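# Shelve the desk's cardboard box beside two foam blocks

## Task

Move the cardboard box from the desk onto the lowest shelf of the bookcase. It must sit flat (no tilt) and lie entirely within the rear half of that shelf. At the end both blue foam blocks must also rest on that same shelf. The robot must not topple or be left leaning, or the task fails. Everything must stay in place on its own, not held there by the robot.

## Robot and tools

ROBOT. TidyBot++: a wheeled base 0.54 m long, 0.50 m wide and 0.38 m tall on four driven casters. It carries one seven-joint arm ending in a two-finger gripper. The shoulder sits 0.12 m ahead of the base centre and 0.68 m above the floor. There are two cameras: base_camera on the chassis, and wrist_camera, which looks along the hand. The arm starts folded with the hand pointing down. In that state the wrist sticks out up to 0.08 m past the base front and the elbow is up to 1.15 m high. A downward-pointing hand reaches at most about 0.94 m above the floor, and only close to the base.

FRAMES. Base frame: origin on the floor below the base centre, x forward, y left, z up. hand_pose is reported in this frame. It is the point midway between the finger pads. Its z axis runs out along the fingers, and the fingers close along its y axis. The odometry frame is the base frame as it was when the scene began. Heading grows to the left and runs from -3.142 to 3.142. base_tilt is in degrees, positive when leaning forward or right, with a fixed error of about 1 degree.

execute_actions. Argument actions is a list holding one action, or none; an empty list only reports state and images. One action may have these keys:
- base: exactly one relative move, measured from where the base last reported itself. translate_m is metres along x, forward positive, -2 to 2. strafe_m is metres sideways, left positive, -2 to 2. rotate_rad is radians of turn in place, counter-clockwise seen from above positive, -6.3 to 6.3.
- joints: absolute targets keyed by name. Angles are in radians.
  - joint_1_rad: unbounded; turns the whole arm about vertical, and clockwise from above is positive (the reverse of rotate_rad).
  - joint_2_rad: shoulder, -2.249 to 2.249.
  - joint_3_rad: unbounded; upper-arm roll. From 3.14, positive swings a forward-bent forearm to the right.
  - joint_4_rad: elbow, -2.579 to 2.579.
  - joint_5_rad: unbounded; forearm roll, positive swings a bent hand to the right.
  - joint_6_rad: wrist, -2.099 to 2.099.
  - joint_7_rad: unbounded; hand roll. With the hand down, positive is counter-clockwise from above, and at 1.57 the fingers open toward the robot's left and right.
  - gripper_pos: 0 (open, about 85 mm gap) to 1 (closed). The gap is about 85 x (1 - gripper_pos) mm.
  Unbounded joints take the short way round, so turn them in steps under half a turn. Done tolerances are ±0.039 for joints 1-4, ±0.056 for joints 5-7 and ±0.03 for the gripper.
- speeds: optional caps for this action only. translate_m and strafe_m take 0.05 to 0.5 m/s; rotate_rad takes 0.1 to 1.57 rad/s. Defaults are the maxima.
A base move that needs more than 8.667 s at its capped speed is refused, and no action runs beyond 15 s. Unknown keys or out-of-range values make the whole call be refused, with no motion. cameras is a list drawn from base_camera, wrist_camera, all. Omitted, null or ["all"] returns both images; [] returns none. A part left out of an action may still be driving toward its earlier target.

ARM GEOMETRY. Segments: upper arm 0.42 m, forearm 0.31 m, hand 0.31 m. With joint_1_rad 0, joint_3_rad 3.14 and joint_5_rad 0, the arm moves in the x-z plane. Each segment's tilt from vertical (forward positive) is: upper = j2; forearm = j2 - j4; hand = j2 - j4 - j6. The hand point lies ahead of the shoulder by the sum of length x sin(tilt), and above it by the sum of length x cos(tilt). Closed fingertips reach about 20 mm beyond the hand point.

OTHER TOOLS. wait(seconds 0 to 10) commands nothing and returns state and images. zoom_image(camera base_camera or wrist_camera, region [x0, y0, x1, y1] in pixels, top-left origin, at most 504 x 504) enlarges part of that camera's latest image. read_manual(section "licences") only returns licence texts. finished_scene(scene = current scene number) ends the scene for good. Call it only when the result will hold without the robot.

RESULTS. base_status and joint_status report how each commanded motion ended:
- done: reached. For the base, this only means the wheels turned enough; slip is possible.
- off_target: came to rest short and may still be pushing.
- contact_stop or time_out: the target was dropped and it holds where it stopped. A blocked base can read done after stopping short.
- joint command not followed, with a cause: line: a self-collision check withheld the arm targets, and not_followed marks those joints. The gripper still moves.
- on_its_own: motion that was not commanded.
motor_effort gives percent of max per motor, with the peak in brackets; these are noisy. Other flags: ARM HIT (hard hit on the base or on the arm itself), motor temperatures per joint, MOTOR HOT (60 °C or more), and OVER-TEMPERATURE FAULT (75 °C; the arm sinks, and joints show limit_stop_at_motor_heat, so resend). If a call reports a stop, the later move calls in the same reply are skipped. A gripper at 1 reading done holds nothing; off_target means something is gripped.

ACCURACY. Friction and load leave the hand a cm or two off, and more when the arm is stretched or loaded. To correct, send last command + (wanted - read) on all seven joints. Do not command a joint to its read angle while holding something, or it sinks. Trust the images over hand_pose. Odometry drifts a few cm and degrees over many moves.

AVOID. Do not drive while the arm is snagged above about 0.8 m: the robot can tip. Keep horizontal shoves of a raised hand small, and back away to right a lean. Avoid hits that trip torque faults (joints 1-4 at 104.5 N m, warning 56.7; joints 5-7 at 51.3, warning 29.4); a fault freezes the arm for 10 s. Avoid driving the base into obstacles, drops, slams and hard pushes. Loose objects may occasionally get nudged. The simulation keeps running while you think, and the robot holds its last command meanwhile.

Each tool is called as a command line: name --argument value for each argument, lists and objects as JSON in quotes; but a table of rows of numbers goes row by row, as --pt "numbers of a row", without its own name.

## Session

execute_actions --actions '[]'

Scene clock: 0.00 s.
Motor temperatures (°C, as the motors report them): [33 34 30 35 36 33 35]
base_odometry: x=+0.000 y=+0.000 heading=+0.000 (m, m, rad; odometry frame)
base_tilt: forward=+0.2 right=-0.1 (deg)
base_status: not commanded
joint_positions: joint_1_rad=-0.039 joint_2_rad=-0.391 joint_3_rad=+3.198 joint_4_rad=-2.536 joint_5_rad=+0.043 joint_6_rad=-0.883 joint_7_rad=+1.550 gripper_pos=+0.000
joint_status: not commanded
motor_effort: joint_1_rad=+1 joint_2_rad=-1 joint_3_rad=+1 joint_4_rad=+15 joint_5_rad=+0 joint_6_rad=+0 joint_7_rad=+0 (%)
hand_pose: x=+0.2583 y=-0.0089 z=+0.5909 quat_wxyz=(+0.007, +0.998, -0.005, +0.057) (m; base frame)
pictures: base_camera, wrist_camera
Images, in order (width x height): base_camera 644x364, wrist_camera 644x476.

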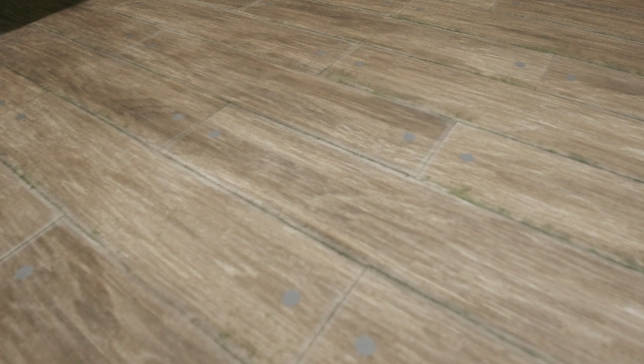

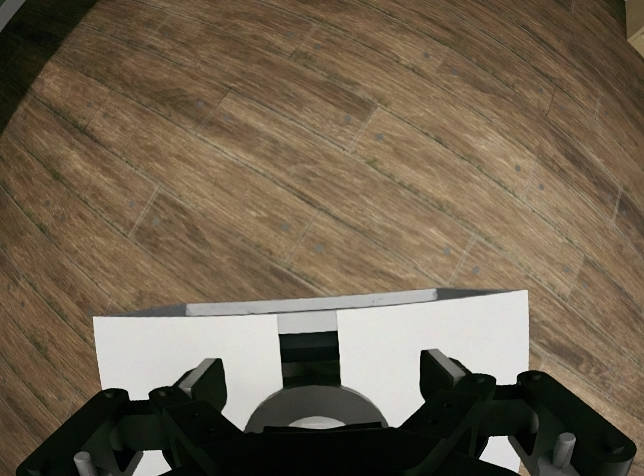

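execute_actions --actions '[{"joints":{"joint_1_rad":0.01,"joint_2_rad":-0.5,"joint_4_rad":-1.5,"joint_6_rad":-0.9,"joint_7_rad":1.59,"joint_3_rad":3.125,"joint_5_rad":-0.04}}]' --cameras '["wrist_camera"]'

execute_actions --actions '[{"base":{"rotate_rad":0.95}}]'

Scene clock: 2.60 s.
Motor temperatures (°C, as the motors report them): [33 34 30 35 36 33 35]
base_odometry: x=+0.000 y=+0.000 heading=+0.000 (m, m, rad; odometry frame)
base_tilt: forward=+0.2 right=-0.1 (deg)
base_status: not commanded
joint_positions: joint_1_rad=-0.007 joint_2_rad=-0.490 joint_3_rad=+3.145 joint_4_rad=-1.509 joint_5_rad=+0.010 joint_6_rad=-0.883 joint_7_rad=+1.569 gripper_pos=+0.000
joint_status: all done
motor_effort: joint_1_rad=+1(2) joint_2_rad=-3(5) joint_3_rad=+1(1) joint_4_rad=+20(21) joint_5_rad=+0(1) joint_6_rad=+5(6) joint_7_rad=+0(0) (%)
hand_pose: x=+0.4831 y=+0.0000 z=+1.1170 quat_wxyz=(+0.002, +0.814, +0.001, +0.581) (m; base frame)
pictures: wrist_camera
Images, in order (width x height): wrist_camera 644x476.

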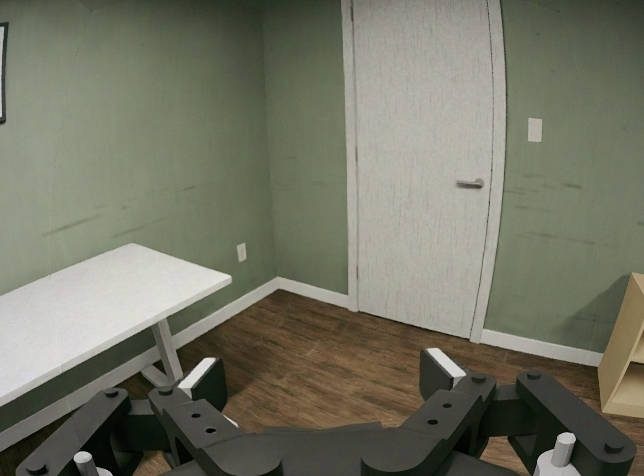

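Scene clock: 4.43 s.
Motor temperatures (°C, as the motors report them): [33 34 30 35 36 33 35]
base_odometry: x=+0.000 y=+0.000 heading=+0.949 (m, m, rad; odometry frame)
base_tilt: forward=+0.2 right=-0.1 (deg)
base_status: done
joint_positions: joint_1_rad=-0.004 joint_2_rad=-0.490 joint_3_rad=+3.136 joint_4_rad=-1.509 joint_5_rad=+0.006 joint_6_rad=-0.883 joint_7_rad=+1.569 gripper_pos=+0.000
joint_status: not commanded
motor_effort: joint_1_rad=+2(2) joint_2_rad=-3(4) joint_3_rad=+1(2) joint_4_rad=+20(20) joint_5_rad=+0(1) joint_6_rad=+7(6) joint_7_rad=+0(0) (%)
hand_pose: x=+0.4830 y=+0.0043 z=+1.1170 quat_wxyz=(+0.001, +0.814, +0.004, +0.581) (m; base frame)
pictures: base_camera, wrist_camera
Images, in order (width x height): base_camera 644x364, wrist_camera 644x476.

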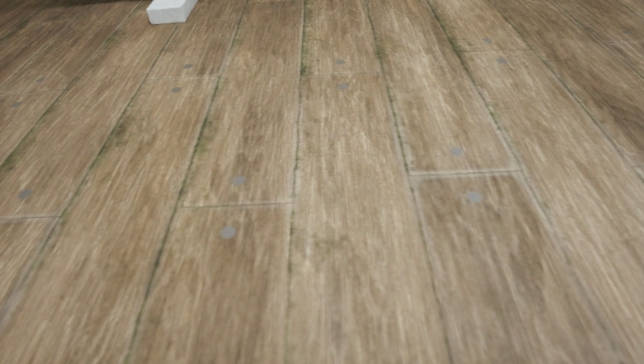

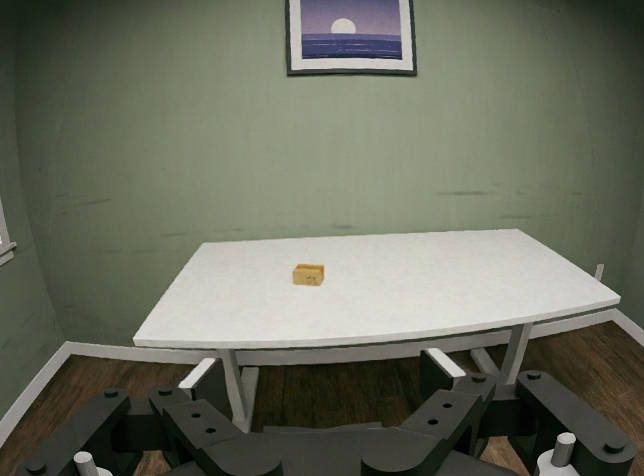

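execute_actions --actions '[{"base":{"translate_m":0.6},"joints":{"joint_2_rad":0.36,"joint_4_rad":-0.88,"joint_6_rad":-1.9,"joint_1_rad":-0.05}}]'

Scene clock: 7.50 s.
Motor temperatures (°C, as the motors report them): [33 34 30 35 36 33 35]
base_odometry: x=+0.349 y=+0.488 heading=+0.950 (m, m, rad; odometry frame)
base_tilt: forward=+0.2 right=-0.1 (deg)
base_status: done
joint_positions: joint_1_rad=-0.033 joint_2_rad=+0.365 joint_3_rad=+3.136 joint_4_rad=-0.894 joint_5_rad=+0.006 joint_6_rad=-1.878 joint_7_rad=+1.569 gripper_pos=+0.000
joint_status: all done
motor_effort: joint_1_rad=+1(1) joint_2_rad=-28(30) joint_3_rad=+0(2) joint_4_rad=+16(20) joint_5_rad=+0(1) joint_6_rad=-1(7) joint_7_rad=+0(0) (%)
hand_pose: x=+0.5696 y=+0.0165 z=+0.8599 quat_wxyz=(+0.002, +1.000, +0.017, +0.002) (m; base frame)
pictures: base_camera, wrist_camera
Images, in order (width x height): base_camera 644x364, wrist_camera 644x476.

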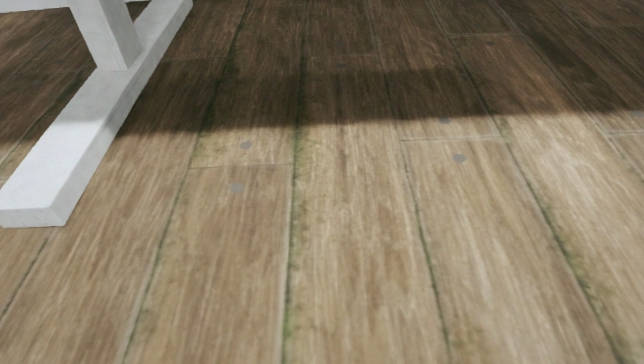

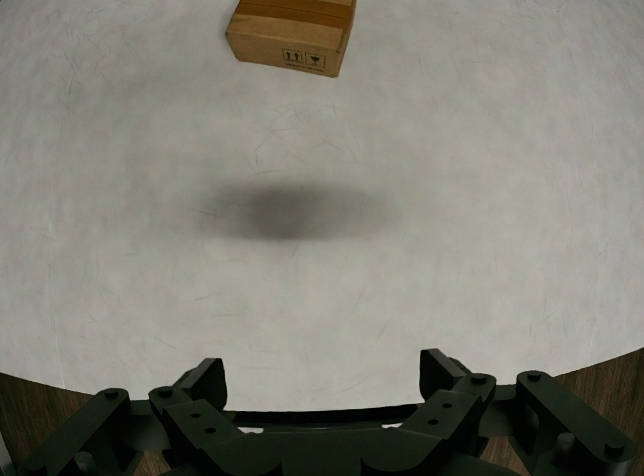

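execute_actions --actions '[{"base":{"translate_m":0.2},"speeds":{"translate_m":0.2},"joints":{"joint_2_rad":0.42,"joint_4_rad":-0.96,"joint_6_rad":-1.715,"joint_1_rad":-0.11,"joint_7_rad":2.93}}]'

Scene clock: 9.63 s.
Motor temperatures (°C, as the motors report them): [33 34 30 35 36 33 35]
base_odometry: x=+0.465 y=+0.651 heading=+0.951 (m, m, rad; odometry frame)
base_tilt: forward=+0.2 right=-0.1 (deg)
base_status: done
joint_positions: joint_1_rad=-0.095 joint_2_rad=+0.421 joint_3_rad=+3.136 joint_4_rad=-0.946 joint_5_rad=+0.006 joint_6_rad=-1.732 joint_7_rad=+2.930 gripper_pos=+0.000
joint_status: all done
motor_effort: joint_1_rad=+1(1) joint_2_rad=-29(32) joint_3_rad=+0(0) joint_4_rad=+17(17) joint_5_rad=+0(0) joint_6_rad=+0(1) joint_7_rad=+0(0) (%)
hand_pose: x=+0.6095 y=+0.0483 z=+0.8185 quat_wxyz=(+0.014, +0.746, +0.666, +0.016) (m; base frame)
pictures: base_camera, wrist_camera
Images, in order (width x height): base_camera 644x364, wrist_camera 644x476.

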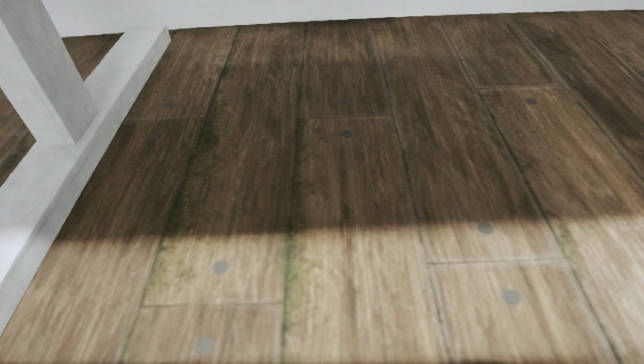

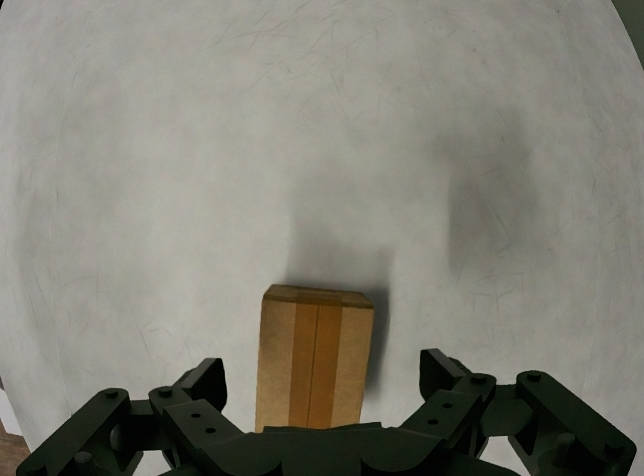

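execute_actions --actions '[{"joints":{"joint_4_rad":-1.1,"joint_6_rad":-1.62,"joint_1_rad":-0.045,"joint_7_rad":2.87}}]' --cameras '["wrist_camera"]'

Scene clock: 11.10 s.
Motor temperatures (°C, as the motors report them): [33 34 30 35 37 33 35]
base_odometry: x=+0.465 y=+0.651 heading=+0.951 (m, m, rad; odometry frame)
base_tilt: forward=+0.2 right=-0.1 (deg)
base_status: not commanded
joint_positions: joint_1_rad=-0.055 joint_2_rad=+0.421 joint_3_rad=+3.136 joint_4_rad=-1.091 joint_5_rad=+0.006 joint_6_rad=-1.642 joint_7_rad=+2.890 gripper_pos=+0.000
joint_status: all done
motor_effort: joint_1_rad=+2(0) joint_2_rad=-29(31) joint_3_rad=+0(0) joint_4_rad=+17(17) joint_5_rad=+0(1) joint_6_rad=-1(1) joint_7_rad=+0(0) (%)
hand_pose: x=+0.6001 y=+0.0285 z=+0.7732 quat_wxyz=(-0.002, +0.771, +0.636, -0.006) (m; base frame)
pictures: wrist_camera
Images, in order (width x height): wrist_camera 644x476.

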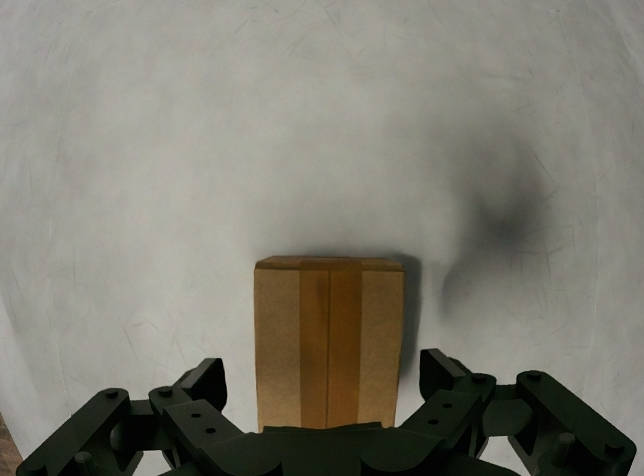

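execute_actions --actions '[{"joints":{"gripper_pos":1}}]' --cameras '[]'

execute_actions --actions '[{"joints":{"joint_4_rad":-1.03,"joint_6_rad":-1.69,"joint_7_rad":1.55}}]' --cameras '["wrist_camera"]'

execute_actions --actions '[{"joints":{"joint_4_rad":-1.1,"joint_6_rad":-1.61}}]' --cameras '["wrist_camera"]'

Scene clock: 12.63 s.
Motor temperatures (°C, as the motors report them): [33 34 30 35 37 33 35]
base_odometry: x=+0.465 y=+0.651 heading=+0.951 (m, m, rad; odometry frame)
base_tilt: forward=+0.2 right=-0.1 (deg)
base_status: not commanded
joint_positions: joint_1_rad=-0.055 joint_2_rad=+0.417 joint_3_rad=+3.136 joint_4_rad=-1.093 joint_5_rad=+0.006 joint_6_rad=-1.641 joint_7_rad=+2.890 gripper_pos=+0.368
joint_status: gripper_pos off_target (ended at +0.368, target +1.000)
motor_effort: joint_1_rad=+1(1) joint_2_rad=-29(30) joint_3_rad=+1(0) joint_4_rad=+16(17) joint_5_rad=+0(0) joint_6_rad=-1(0) joint_7_rad=+0(0) (%)
hand_pose: x=+0.5995 y=+0.0284 z=+0.7744 quat_wxyz=(-0.001, +0.771, +0.636, -0.005) (m; base frame)
pictures: none
No camera images: the call's "cameras" was empty. Leave "cameras" out to get every camera's image.

Scene clock: 14.20 s.
Motor temperatures (°C, as the motors report them): [33 34 30 35 37 33 35]
base_odometry: x=+0.465 y=+0.651 heading=+0.951 (m, m, rad; odometry frame)
base_tilt: forward=+0.2 right=-0.1 (deg)
base_status: not commanded
joint_positions: joint_1_rad=-0.055 joint_2_rad=+0.417 joint_3_rad=+3.136 joint_4_rad=-1.047 joint_5_rad=+0.006 joint_6_rad=-1.668 joint_7_rad=+1.550 gripper_pos=+0.368
joint_status: all done
motor_effort: joint_1_rad=+1(1) joint_2_rad=-30(31) joint_3_rad=+0(0) joint_4_rad=+17(17) joint_5_rad=+0(1) joint_6_rad=-1(1) joint_7_rad=+0(0) (%)
hand_pose: x=+0.6041 y=+0.0287 z=+0.7887 quat_wxyz=(+0.002, +1.000, +0.020, +0.005) (m; base frame)
pictures: wrist_camera
Images, in order (width x height): wrist_camera 644x476.

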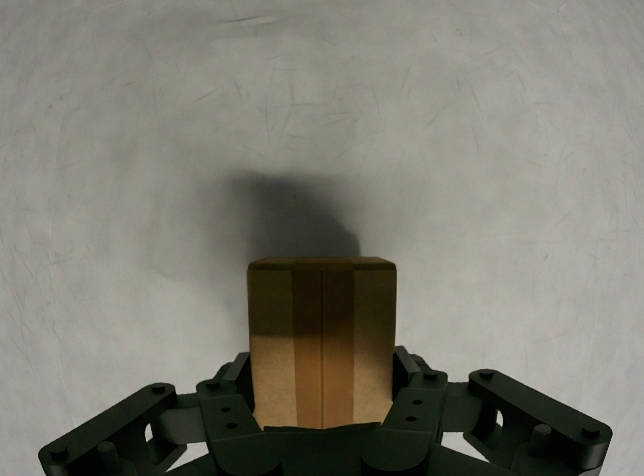

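Scene clock: 15.10 s.
Motor temperatures (°C, as the motors report them): [33 34 30 35 37 33 35]
base_odometry: x=+0.465 y=+0.651 heading=+0.951 (m, m, rad; odometry frame)
base_tilt: forward=+0.2 right=-0.1 (deg)
base_status: not commanded
joint_positions: joint_1_rad=-0.055 joint_2_rad=+0.416 joint_3_rad=+3.136 joint_4_rad=-1.092 joint_5_rad=+0.006 joint_6_rad=-1.633 joint_7_rad=+1.550 gripper_pos=+0.368
joint_status: all done
motor_effort: joint_1_rad=+2(1) joint_2_rad=-29(31) joint_3_rad=+0(0) joint_4_rad=+17(18) joint_5_rad=+0(0) joint_6_rad=+0(0) joint_7_rad=+0(0) (%)
hand_pose: x=+0.6021 y=+0.0286 z=+0.7750 quat_wxyz=(+0.002, +1.000, +0.020, +0.000) (m; base frame)
pictures: wrist_camera
Images, in order (width x height): wrist_camera 644x476.

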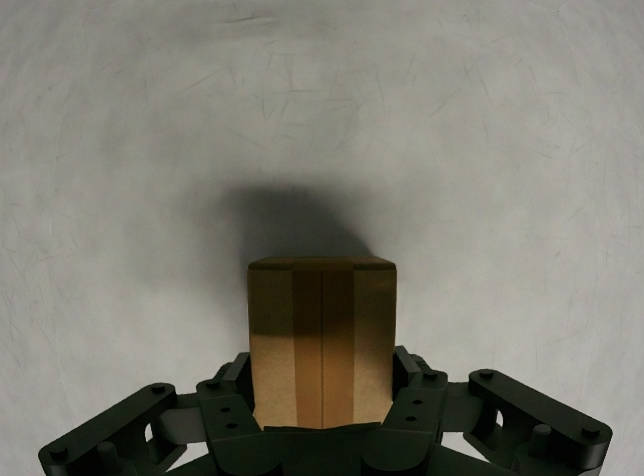

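execute_actions --actions '[{"joints":{"gripper_pos":0}}]' --cameras '[]'

execute_actions --actions '[{"joints":{"joint_2_rad":-0.125,"joint_4_rad":-1.75,"joint_6_rad":-0.5,"joint_7_rad":1.59}}]' --cameras '[]'

execute_actions --actions '[{"joints":{"joint_4_rad":-2.15,"joint_6_rad":-0.11}}]' --cameras '["wrist_camera"]'

Scene clock: 16.87 s.
Motor temperatures (°C, as the motors report them): [33 34 30 35 37 33 35]
base_odometry: x=+0.465 y=+0.651 heading=+0.951 (m, m, rad; odometry frame)
base_tilt: forward=+0.2 right=-0.1 (deg)
base_status: not commanded
joint_positions: joint_1_rad=-0.055 joint_2_rad=+0.416 joint_3_rad=+3.136 joint_4_rad=-1.092 joint_5_rad=+0.006 joint_6_rad=-1.632 joint_7_rad=+1.550 gripper_pos=+0.000
joint_status: all done
motor_effort: joint_1_rad=+1(1) joint_2_rad=-29(30) joint_3_rad=+1(0) joint_4_rad=+17(18) joint_5_rad=+0(0) joint_6_rad=-1(1) joint_7_rad=+0(0) (%)
hand_pose: x=+0.6023 y=+0.0286 z=+0.7749 quat_wxyz=(+0.002, +1.000, +0.020, +0.000) (m; base frame)
pictures: none
No camera images: the call's "cameras" was empty. Leave "cameras" out to get every camera's image.

Scene clock: 18.77 s.
Motor temperatures (°C, as the motors report them): [33 34 30 35 37 33 35]
base_odometry: x=+0.465 y=+0.651 heading=+0.951 (m, m, rad; odometry frame)
base_tilt: forward=+0.2 right=-0.1 (deg)
base_status: not commanded
joint_positions: joint_1_rad=-0.055 joint_2_rad=-0.119 joint_3_rad=+3.136 joint_4_rad=-1.736 joint_5_rad=+0.006 joint_6_rad=-0.519 joint_7_rad=+1.569 gripper_pos=+0.000
joint_status: all done
motor_effort: joint_1_rad=+1(1) joint_2_rad=-16(30) joint_3_rad=+1(0) joint_4_rad=+21(22) joint_5_rad=+0(0) joint_6_rad=+6(5) joint_7_rad=+0(1) (%)
hand_pose: x=+0.6447 y=+0.0328 z=+0.9179 quat_wxyz=(-0.012, +0.876, +0.028, +0.481) (m; base frame)
pictures: none
No camera images: the call's "cameras" was empty. Leave "cameras" out to get every camera's image.

Scene clock: 20.30 s.
Motor temperatures (°C, as the motors report them): [33 34 30 35 37 33 35]
base_odometry: x=+0.465 y=+0.651 heading=+0.951 (m, m, rad; odometry frame)
base_tilt: forward=+0.2 right=-0.1 (deg)
base_status: not commanded
joint_positions: joint_1_rad=-0.055 joint_2_rad=-0.119 joint_3_rad=+3.136 joint_4_rad=-2.140 joint_5_rad=+0.006 joint_6_rad=-0.132 joint_7_rad=+1.569 gripper_pos=+0.000
joint_status: all done
motor_effort: joint_1_rad=+2(2) joint_2_rad=-15(16) joint_3_rad=+1(1) joint_4_rad=+20(22) joint_5_rad=+0(0) joint_6_rad=+6(6) joint_7_rad=+0(0) (%)
hand_pose: x=+0.6112 y=+0.0314 z=+0.7917 quat_wxyz=(-0.013, +0.880, +0.029, +0.474) (m; base frame)
pictures: wrist_camera
Images, in order (width x height): wrist_camera 644x476.

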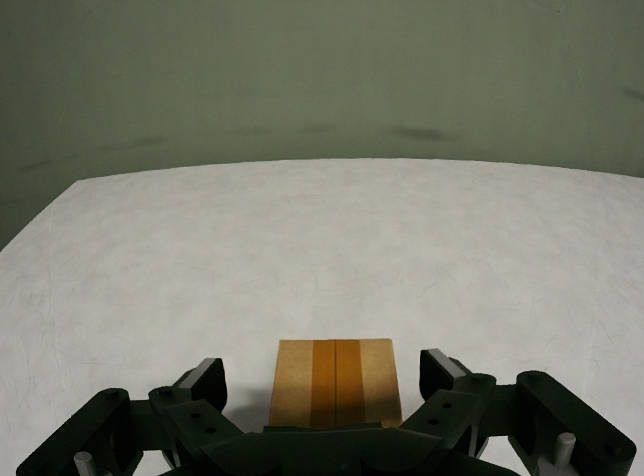

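execute_actions --actions '[{"base":{"translate_m":-0.018},"joints":{"joint_4_rad":-2.235,"joint_6_rad":-0.015,"joint_1_rad":-0.03}}]' --cameras '["wrist_camera"]'

Scene clock: 21.63 s.
Motor temperatures (°C, as the motors report them): [33 34 30 35 37 33 35]
base_odometry: x=+0.454 y=+0.636 heading=+0.951 (m, m, rad; odometry frame)
base_tilt: forward=+0.2 right=-0.1 (deg)
base_status: done
joint_positions: joint_1_rad=-0.046 joint_2_rad=-0.126 joint_3_rad=+3.136 joint_4_rad=-2.229 joint_5_rad=+0.006 joint_6_rad=-0.037 joint_7_rad=+1.569 gripper_pos=+0.000
joint_status: all done
motor_effort: joint_1_rad=+2(0) joint_2_rad=-13(17) joint_3_rad=+1(1) joint_4_rad=+19(21) joint_5_rad=+0(0) joint_6_rad=+6(6) joint_7_rad=+0(0) (%)
hand_pose: x=+0.5982 y=+0.0261 z=+0.7717 quat_wxyz=(-0.011, +0.877, +0.025, +0.480) (m; base frame)
pictures: wrist_camera
Images, in order (width x height): wrist_camera 644x476.

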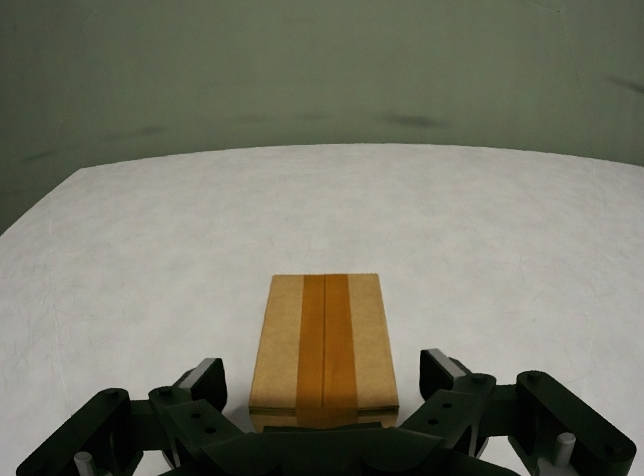

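execute_actions --actions '[{"base":{"translate_m":0.008},"joints":{"joint_4_rad":-2.265,"joint_6_rad":0.01}}]' --cameras '[]'

execute_actions --actions '[{"joints":{"gripper_pos":1}}]' --cameras '["wrist_camera"]'

execute_actions --actions '[{"joints":{"joint_4_rad":-2.1,"joint_1_rad":0.01}}]' --cameras '["wrist_camera"]'

Scene clock: 22.67 s.
Motor temperatures (°C, as the motors report them): [33 34 30 35 37 33 35]
base_odometry: x=+0.459 y=+0.643 heading=+0.951 (m, m, rad; odometry frame)
base_tilt: forward=+0.2 right=-0.1 (deg)
base_status: done
joint_positions: joint_1_rad=-0.046 joint_2_rad=-0.124 joint_3_rad=+3.136 joint_4_rad=-2.254 joint_5_rad=+0.006 joint_6_rad=-0.011 joint_7_rad=+1.569 gripper_pos=+0.000
joint_status: all done
motor_effort: joint_1_rad=+2(1) joint_2_rad=-14(17) joint_3_rad=+1(1) joint_4_rad=+19(19) joint_5_rad=+0(0) joint_6_rad=+5(6) joint_7_rad=+0(0) (%)
hand_pose: x=+0.5948 y=+0.0260 z=+0.7647 quat_wxyz=(-0.011, +0.877, +0.025, +0.480) (m; base frame)
pictures: none
No camera images: the call's "cameras" was empty. Leave "cameras" out to get every camera's image.

Scene clock: 23.77 s.
Motor temperatures (°C, as the motors report them): [33 34 30 35 37 33 35]
base_odometry: x=+0.459 y=+0.643 heading=+0.951 (m, m, rad; odometry frame)
base_tilt: forward=+0.2 right=-0.1 (deg)
base_status: not commanded
joint_positions: joint_1_rad=-0.046 joint_2_rad=-0.124 joint_3_rad=+3.136 joint_4_rad=-2.254 joint_5_rad=+0.006 joint_6_rad=-0.009 joint_7_rad=+1.569 gripper_pos=+0.354
joint_status: gripper_pos off_target (ended at +0.354, target +1.000)
motor_effort: joint_1_rad=+2(1) joint_2_rad=-13(15) joint_3_rad=+1(1) joint_4_rad=+18(20) joint_5_rad=+0(0) joint_6_rad=+5(6) joint_7_rad=+0(0) (%)
hand_pose: x=+0.5950 y=+0.0260 z=+0.7651 quat_wxyz=(-0.011, +0.877, +0.025, +0.481) (m; base frame)
pictures: wrist_camera
Images, in order (width x height): wrist_camera 644x476.

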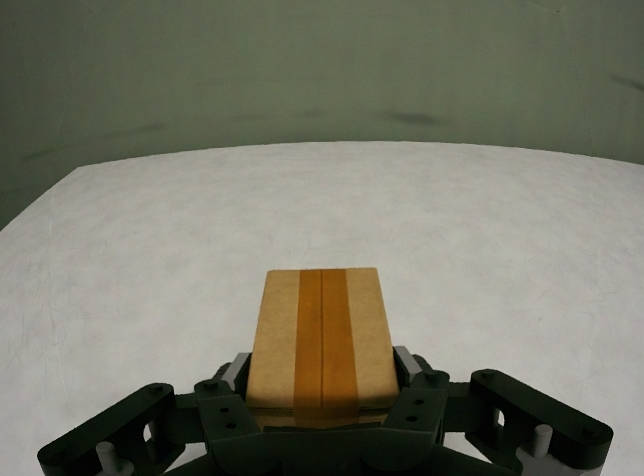

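Scene clock: 24.87 s.
Motor temperatures (°C, as the motors report them): [33 34 30 35 37 33 35]
base_odometry: x=+0.459 y=+0.643 heading=+0.951 (m, m, rad; odometry frame)
base_tilt: forward=+0.2 right=-0.1 (deg)
base_status: not commanded
joint_positions: joint_1_rad=-0.006 joint_2_rad=-0.124 joint_3_rad=+3.136 joint_4_rad=-2.109 joint_5_rad=+0.006 joint_6_rad=-0.009 joint_7_rad=+1.569 gripper_pos=+0.354
joint_status: all done
motor_effort: joint_1_rad=+2(1) joint_2_rad=-16(16) joint_3_rad=+1(1) joint_4_rad=+21(22) joint_5_rad=+0(0) joint_6_rad=+7(7) joint_7_rad=+0(0) (%)
hand_pose: x=+0.6386 y=+0.0074 z=+0.8452 quat_wxyz=(-0.002, +0.840, +0.007, +0.543) (m; base frame)
pictures: wrist_camera
Images, in order (width x height): wrist_camera 644x476.

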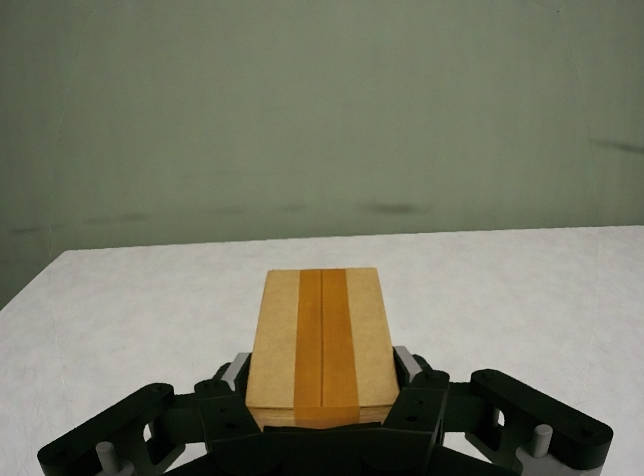

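execute_actions --actions '[{"base":{"translate_m":-0.8}}]' --cameras '[]'

execute_actions --actions '[{"base":{"rotate_rad":-3.14},"joints":{"joint_6_rad":-0.15}}]'

Scene clock: 28.20 s.
Motor temperatures (°C, as the motors report them): [33 34 30 35 37 33 35]
base_odometry: x=-0.005 y=-0.009 heading=+0.952 (m, m, rad; odometry frame)
base_tilt: forward=+0.2 right=-0.1 (deg)
base_status: done
joint_positions: joint_1_rad=-0.003 joint_2_rad=-0.120 joint_3_rad=+3.135 joint_4_rad=-2.108 joint_5_rad=+0.006 joint_6_rad=-0.009 joint_7_rad=+1.569 gripper_pos=+0.354
joint_status: not commanded
motor_effort: joint_1_rad=+1(1) joint_2_rad=-16(18) joint_3_rad=+1(2) joint_4_rad=+21(22) joint_5_rad=+0(0) joint_6_rad=+6(8) joint_7_rad=+0(0) (%)
hand_pose: x=+0.6394 y=+0.0065 z=+0.8433 quat_wxyz=(-0.001, +0.841, +0.006, +0.541) (m; base frame)
pictures: none
No camera images: the call's "cameras" was empty. Leave "cameras" out to get every camera's image.

Scene clock: 31.50 s.
Motor temperatures (°C, as the motors report them): [33 34 30 35 37 33 35]
base_odometry: x=-0.004 y=-0.009 heading=-2.187 (m, m, rad; odometry frame)
base_tilt: forward=+0.2 right=-0.1 (deg)
base_status: done
joint_positions: joint_1_rad=+0.004 joint_2_rad=-0.119 joint_3_rad=+3.132 joint_4_rad=-2.108 joint_5_rad=+0.006 joint_6_rad=-0.146 joint_7_rad=+1.569 gripper_pos=+0.354
joint_status: all done
motor_effort: joint_1_rad=+2(4) joint_2_rad=-16(17) joint_3_rad=+1(3) joint_4_rad=+21(23) joint_5_rad=+0(0) joint_6_rad=+7(8) joint_7_rad=+0(0) (%)
hand_pose: x=+0.6192 y=+0.0040 z=+0.8055 quat_wxyz=(+0.001, +0.876, +0.004, +0.483) (m; base frame)
pictures: base_camera, wrist_camera
Images, in order (width x height): base_camera 644x364, wrist_camera 644x476.

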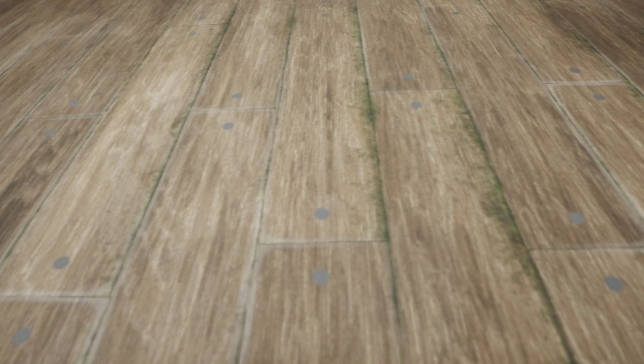

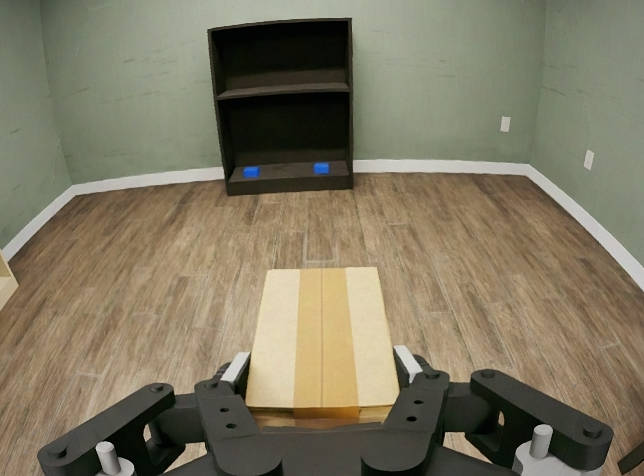

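execute_actions --actions '[{"base":{"rotate_rad":0.085}}]' --cameras '[]'

execute_actions --actions '[{"base":{"translate_m":1.4},"joints":{"joint_2_rad":1.64,"joint_4_rad":-1.0,"joint_6_rad":0.54}}]'

Scene clock: 32.63 s.
Motor temperatures (°C, as the motors report them): [33 34 30 35 37 33 35]
base_odometry: x=-0.004 y=-0.009 heading=-2.103 (m, m, rad; odometry frame)
base_tilt: forward=+0.2 right=-0.1 (deg)
base_status: done
joint_positions: joint_1_rad=+0.005 joint_2_rad=-0.119 joint_3_rad=+3.126 joint_4_rad=-2.108 joint_5_rad=+0.006 joint_6_rad=-0.146 joint_7_rad=+1.569 gripper_pos=+0.354
joint_status: not commanded
motor_effort: joint_1_rad=+2(4) joint_2_rad=-15(15) joint_3_rad=+1(3) joint_4_rad=+21(21) joint_5_rad=+0(0) joint_6_rad=+7(7) joint_7_rad=+0(0) (%)
hand_pose: x=+0.6191 y=+0.0068 z=+0.8055 quat_wxyz=(+0.000, +0.876, +0.007, +0.483) (m; base frame)
pictures: none
No camera images: the call's "cameras" was empty. Leave "cameras" out to get every camera's image.

Scene clock: 36.77 s.
Motor temperatures (°C, as the motors report them): [33 34 30 35 37 33 35]
base_odometry: x=-0.716 y=-1.215 heading=-2.104 (m, m, rad; odometry frame)
base_tilt: forward=+0.2 right=-0.1 (deg)
base_status: done
joint_positions: joint_1_rad=+0.005 joint_2_rad=+1.643 joint_3_rad=+3.126 joint_4_rad=-1.011 joint_5_rad=+0.006 joint_6_rad=+0.516 joint_7_rad=+1.569 gripper_pos=+0.354
joint_status: all done
motor_effort: joint_1_rad=+2(1) joint_2_rad=-46(50) joint_3_rad=-1(1) joint_4_rad=+13(22) joint_5_rad=+0(0) joint_6_rad=+6(5) joint_7_rad=-1(0) (%)
hand_pose: x=+0.9485 y=+0.0049 z=+0.2066 quat_wxyz=(-0.006, +0.877, -0.004, +0.481) (m; base frame)
pictures: base_camera, wrist_camera
Images, in order (width x height): base_camera 644x364, wrist_camera 644x476.

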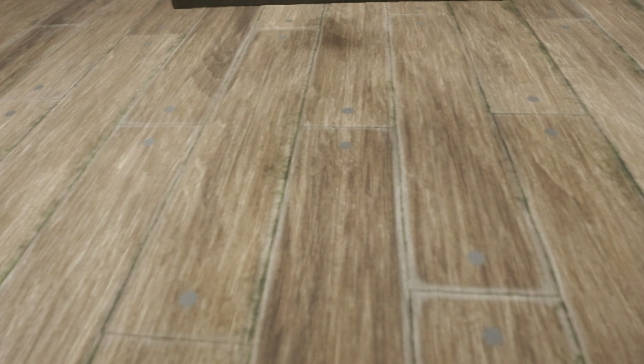

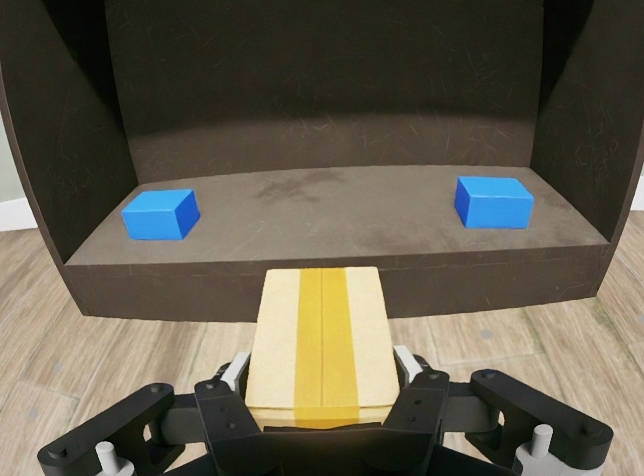

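execute_actions --actions '[{"base":{"translate_m":0.37},"speeds":{"translate_m":0.25}}]' --cameras '["wrist_camera"]'

execute_actions --actions '[{"base":{"translate_m":0.03},"joints":{"joint_2_rad":1.72,"joint_6_rad":0.625}}]'

Scene clock: 39.73 s.
Motor temperatures (°C, as the motors report them): [33 34 30 35 37 33 35]
base_odometry: x=-0.905 y=-1.533 heading=-2.105 (m, m, rad; odometry frame)
base_tilt: forward=+0.2 right=-0.1 (deg)
base_status: done
joint_positions: joint_1_rad=+0.005 joint_2_rad=+1.644 joint_3_rad=+3.126 joint_4_rad=-1.010 joint_5_rad=+0.006 joint_6_rad=+0.516 joint_7_rad=+1.569 gripper_pos=+0.354
joint_status: not commanded
motor_effort: joint_1_rad=+1(2) joint_2_rad=-47(48) joint_3_rad=-1(2) joint_4_rad=+13(14) joint_5_rad=+0(1) joint_6_rad=+6(7) joint_7_rad=+0(0) (%)
hand_pose: x=+0.9488 y=+0.0047 z=+0.2068 quat_wxyz=(-0.006, +0.877, -0.004, +0.481) (m; base frame)
pictures: wrist_camera
Images, in order (width x height): wrist_camera 644x476.

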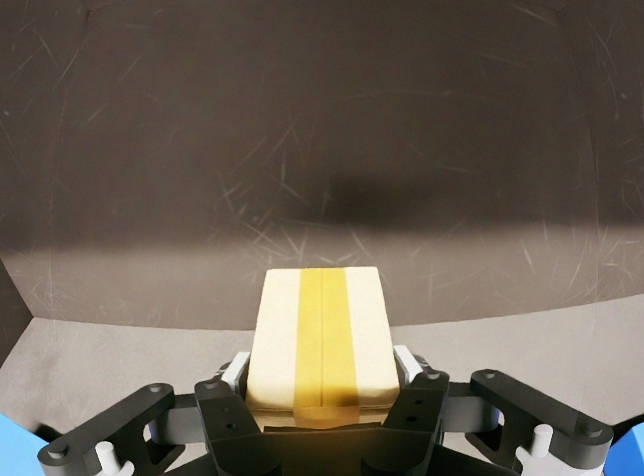

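Scene clock: 40.73 s.
Motor temperatures (°C, as the motors report them): [33 34 30 35 37 33 35]
base_odometry: x=-0.920 y=-1.559 heading=-2.105 (m, m, rad; odometry frame)
base_tilt: forward=+0.2 right=-0.1 (deg)
base_status: done
joint_positions: joint_1_rad=+0.005 joint_2_rad=+1.725 joint_3_rad=+3.126 joint_4_rad=-1.006 joint_5_rad=+0.006 joint_6_rad=+0.600 joint_7_rad=+1.569 gripper_pos=+0.354
joint_status: all done
motor_effort: joint_1_rad=+2(2) joint_2_rad=-45(47) joint_3_rad=+0(2) joint_4_rad=+12(14) joint_5_rad=+1(1) joint_6_rad=+6(7) joint_7_rad=+0(0) (%)
hand_pose: x=+0.9238 y=+0.0044 z=+0.1634 quat_wxyz=(-0.006, +0.875, -0.005, +0.484) (m; base frame)
pictures: base_camera, wrist_camera
Images, in order (width x height): base_camera 644x364, wrist_camera 644x476.

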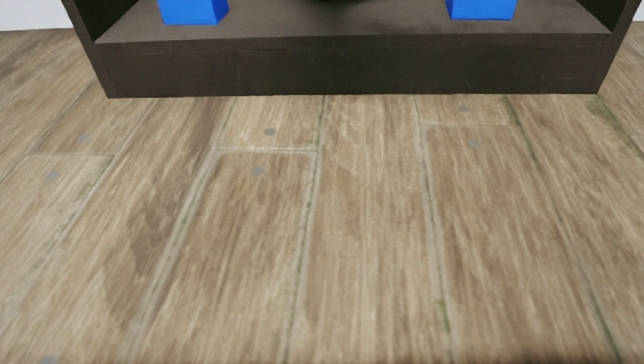

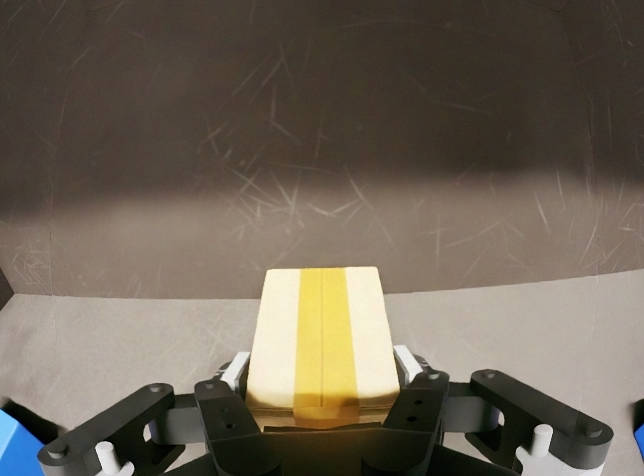

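execute_actions --actions '[{"base":{"translate_m":0.045},"speeds":{"translate_m":0.1}}]' --cameras '[]'

execute_actions --actions '[{"joints":{"joint_2_rad":1.76,"joint_6_rad":0.65}}]'

Scene clock: 41.93 s.
Motor temperatures (°C, as the motors report them): [33 34 30 35 37 33 35]
base_odometry: x=-0.943 y=-1.598 heading=-2.106 (m, m, rad; odometry frame)
base_tilt: forward=+0.2 right=-0.1 (deg)
base_status: done
joint_positions: joint_1_rad=+0.005 joint_2_rad=+1.726 joint_3_rad=+3.126 joint_4_rad=-1.006 joint_5_rad=+0.006 joint_6_rad=+0.600 joint_7_rad=+1.569 gripper_pos=+0.354
joint_status: not commanded
motor_effort: joint_1_rad=+2(2) joint_2_rad=-45(46) joint_3_rad=+0(2) joint_4_rad=+12(13) joint_5_rad=+0(1) joint_6_rad=+7(7) joint_7_rad=+0(0) (%)
hand_pose: x=+0.9236 y=+0.0043 z=+0.1631 quat_wxyz=(-0.006, +0.875, -0.005, +0.484) (m; base frame)
pictures: none
No camera images: the call's "cameras" was empty. Leave "cameras" out to get every camera's image.

Scene clock: 42.67 s.
Motor temperatures (°C, as the motors report them): [33 34 30 35 37 33 35]
base_odometry: x=-0.943 y=-1.598 heading=-2.106 (m, m, rad; odometry frame)
base_tilt: forward=+0.2 right=-0.1 (deg)
base_status: not commanded
joint_positions: joint_1_rad=+0.005 joint_2_rad=+1.753 joint_3_rad=+3.126 joint_4_rad=-1.006 joint_5_rad=+0.006 joint_6_rad=+0.632 joint_7_rad=+1.570 gripper_pos=+0.354
joint_status: all done
motor_effort: joint_1_rad=+1(2) joint_2_rad=-44(45) joint_3_rad=-1(1) joint_4_rad=+11(12) joint_5_rad=+0(0) joint_6_rad=+6(6) joint_7_rad=+0(1) (%)
hand_pose: x=+0.9147 y=+0.0043 z=+0.1499 quat_wxyz=(-0.005, +0.874, -0.005, +0.486) (m; base frame)
pictures: base_camera, wrist_camera
Images, in order (width x height): base_camera 644x364, wrist_camera 644x476.

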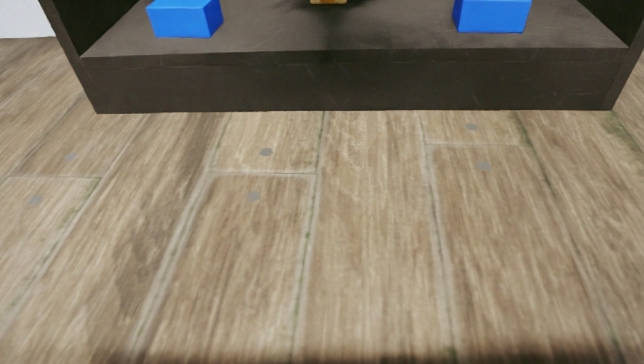

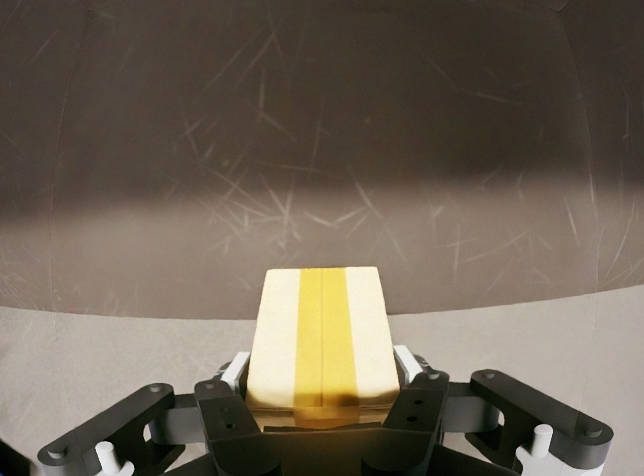

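execute_actions --actions '[{"base":{"translate_m":0.012},"speeds":{"translate_m":0.05},"joints":{"joint_2_rad":1.775}}]' --cameras '["wrist_camera"]'

Scene clock: 43.50 s.
Motor temperatures (°C, as the motors report them): [33 34 30 35 37 33 35]
base_odometry: x=-0.950 y=-1.608 heading=-2.107 (m, m, rad; odometry frame)
base_tilt: forward=+0.2 right=-0.1 (deg)
base_status: done
joint_positions: joint_1_rad=+0.005 joint_2_rad=+1.755 joint_3_rad=+3.126 joint_4_rad=-1.009 joint_5_rad=+0.006 joint_6_rad=+0.640 joint_7_rad=+1.571 gripper_pos=+0.354
joint_status: all done
motor_effort: joint_1_rad=+2(1) joint_2_rad=-40(45) joint_3_rad=-1(1) joint_4_rad=+12(19) joint_5_rad=+0(1) joint_6_rad=+4(6) joint_7_rad=+0(0) (%)
hand_pose: x=+0.9136 y=+0.0042 z=+0.1493 quat_wxyz=(-0.005, +0.873, -0.005, +0.487) (m; base frame)
pictures: wrist_camera
Images, in order (width x height): wrist_camera 644x476.

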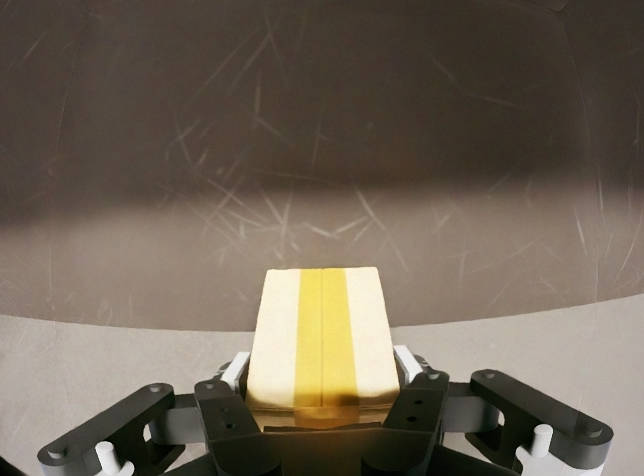

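execute_actions --actions '[{"joints":{"joint_2_rad":1.755,"joint_4_rad":-1.01,"gripper_pos":0.1}}]' --cameras '[]'

execute_actions --actions '[{"base":{"translate_m":-0.3},"speeds":{"translate_m":0.25},"joints":{"joint_2_rad":1.72}}]'

Scene clock: 44.80 s.
Motor temperatures (°C, as the motors report them): [33 34 30 35 37 33 35]
base_odometry: x=-0.950 y=-1.608 heading=-2.107 (m, m, rad; odometry frame)
base_tilt: forward=+0.2 right=-0.1 (deg)
base_status: not commanded
joint_positions: joint_1_rad=+0.005 joint_2_rad=+1.753 joint_3_rad=+3.126 joint_4_rad=-1.011 joint_5_rad=+0.006 joint_6_rad=+0.640 joint_7_rad=+1.571 gripper_pos=+0.100
joint_status: all done
motor_effort: joint_1_rad=+1(1) joint_2_rad=-43(43) joint_3_rad=-1(1) joint_4_rad=+11(12) joint_5_rad=+0(0) joint_6_rad=+4(6) joint_7_rad=+0(1) (%)
hand_pose: x=+0.9135 y=+0.0043 z=+0.1498 quat_wxyz=(-0.005, +0.873, -0.005, +0.487) (m; base frame)
pictures: none
No camera images: the call's "cameras" was empty. Leave "cameras" out to get every camera's image.

Scene clock: 46.87 s.
Motor temperatures (°C, as the motors report them): [33 35 30 35 37 33 35]
base_odometry: x=-0.796 y=-1.350 heading=-2.108 (m, m, rad; odometry frame)
base_tilt: forward=+0.2 right=-0.1 (deg)
base_status: done
joint_positions: joint_1_rad=+0.006 joint_2_rad=+1.719 joint_3_rad=+3.126 joint_4_rad=-1.010 joint_5_rad=+0.006 joint_6_rad=+0.640 joint_7_rad=+1.571 gripper_pos=+0.100
joint_status: all done
motor_effort: joint_1_rad=+1(1) joint_2_rad=-44(45) joint_3_rad=+0(1) joint_4_rad=+12(13) joint_5_rad=+0(0) joint_6_rad=+6(6) joint_7_rad=+0(1) (%)
hand_pose: x=+0.9318 y=+0.0035 z=+0.1778 quat_wxyz=(-0.005, +0.865, -0.005, +0.502) (m; base frame)
pictures: base_camera, wrist_camera
Images, in order (width x height): base_camera 644x364, wrist_camera 644x476.

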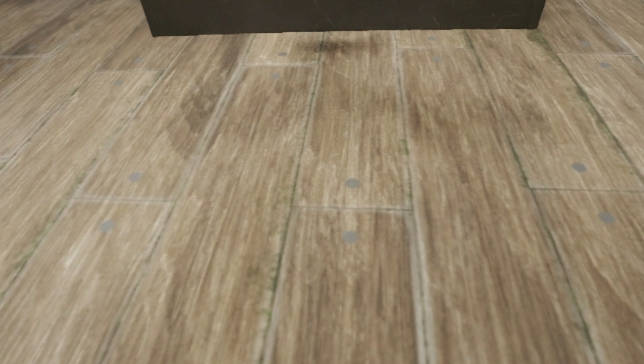

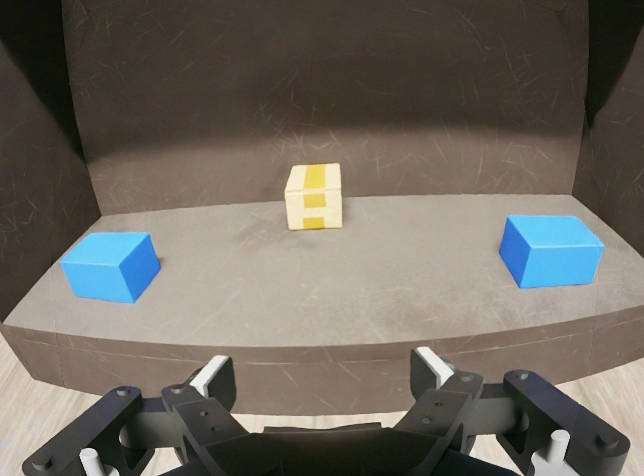

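finished_scene --scene 2

The scene is finished: the task was done.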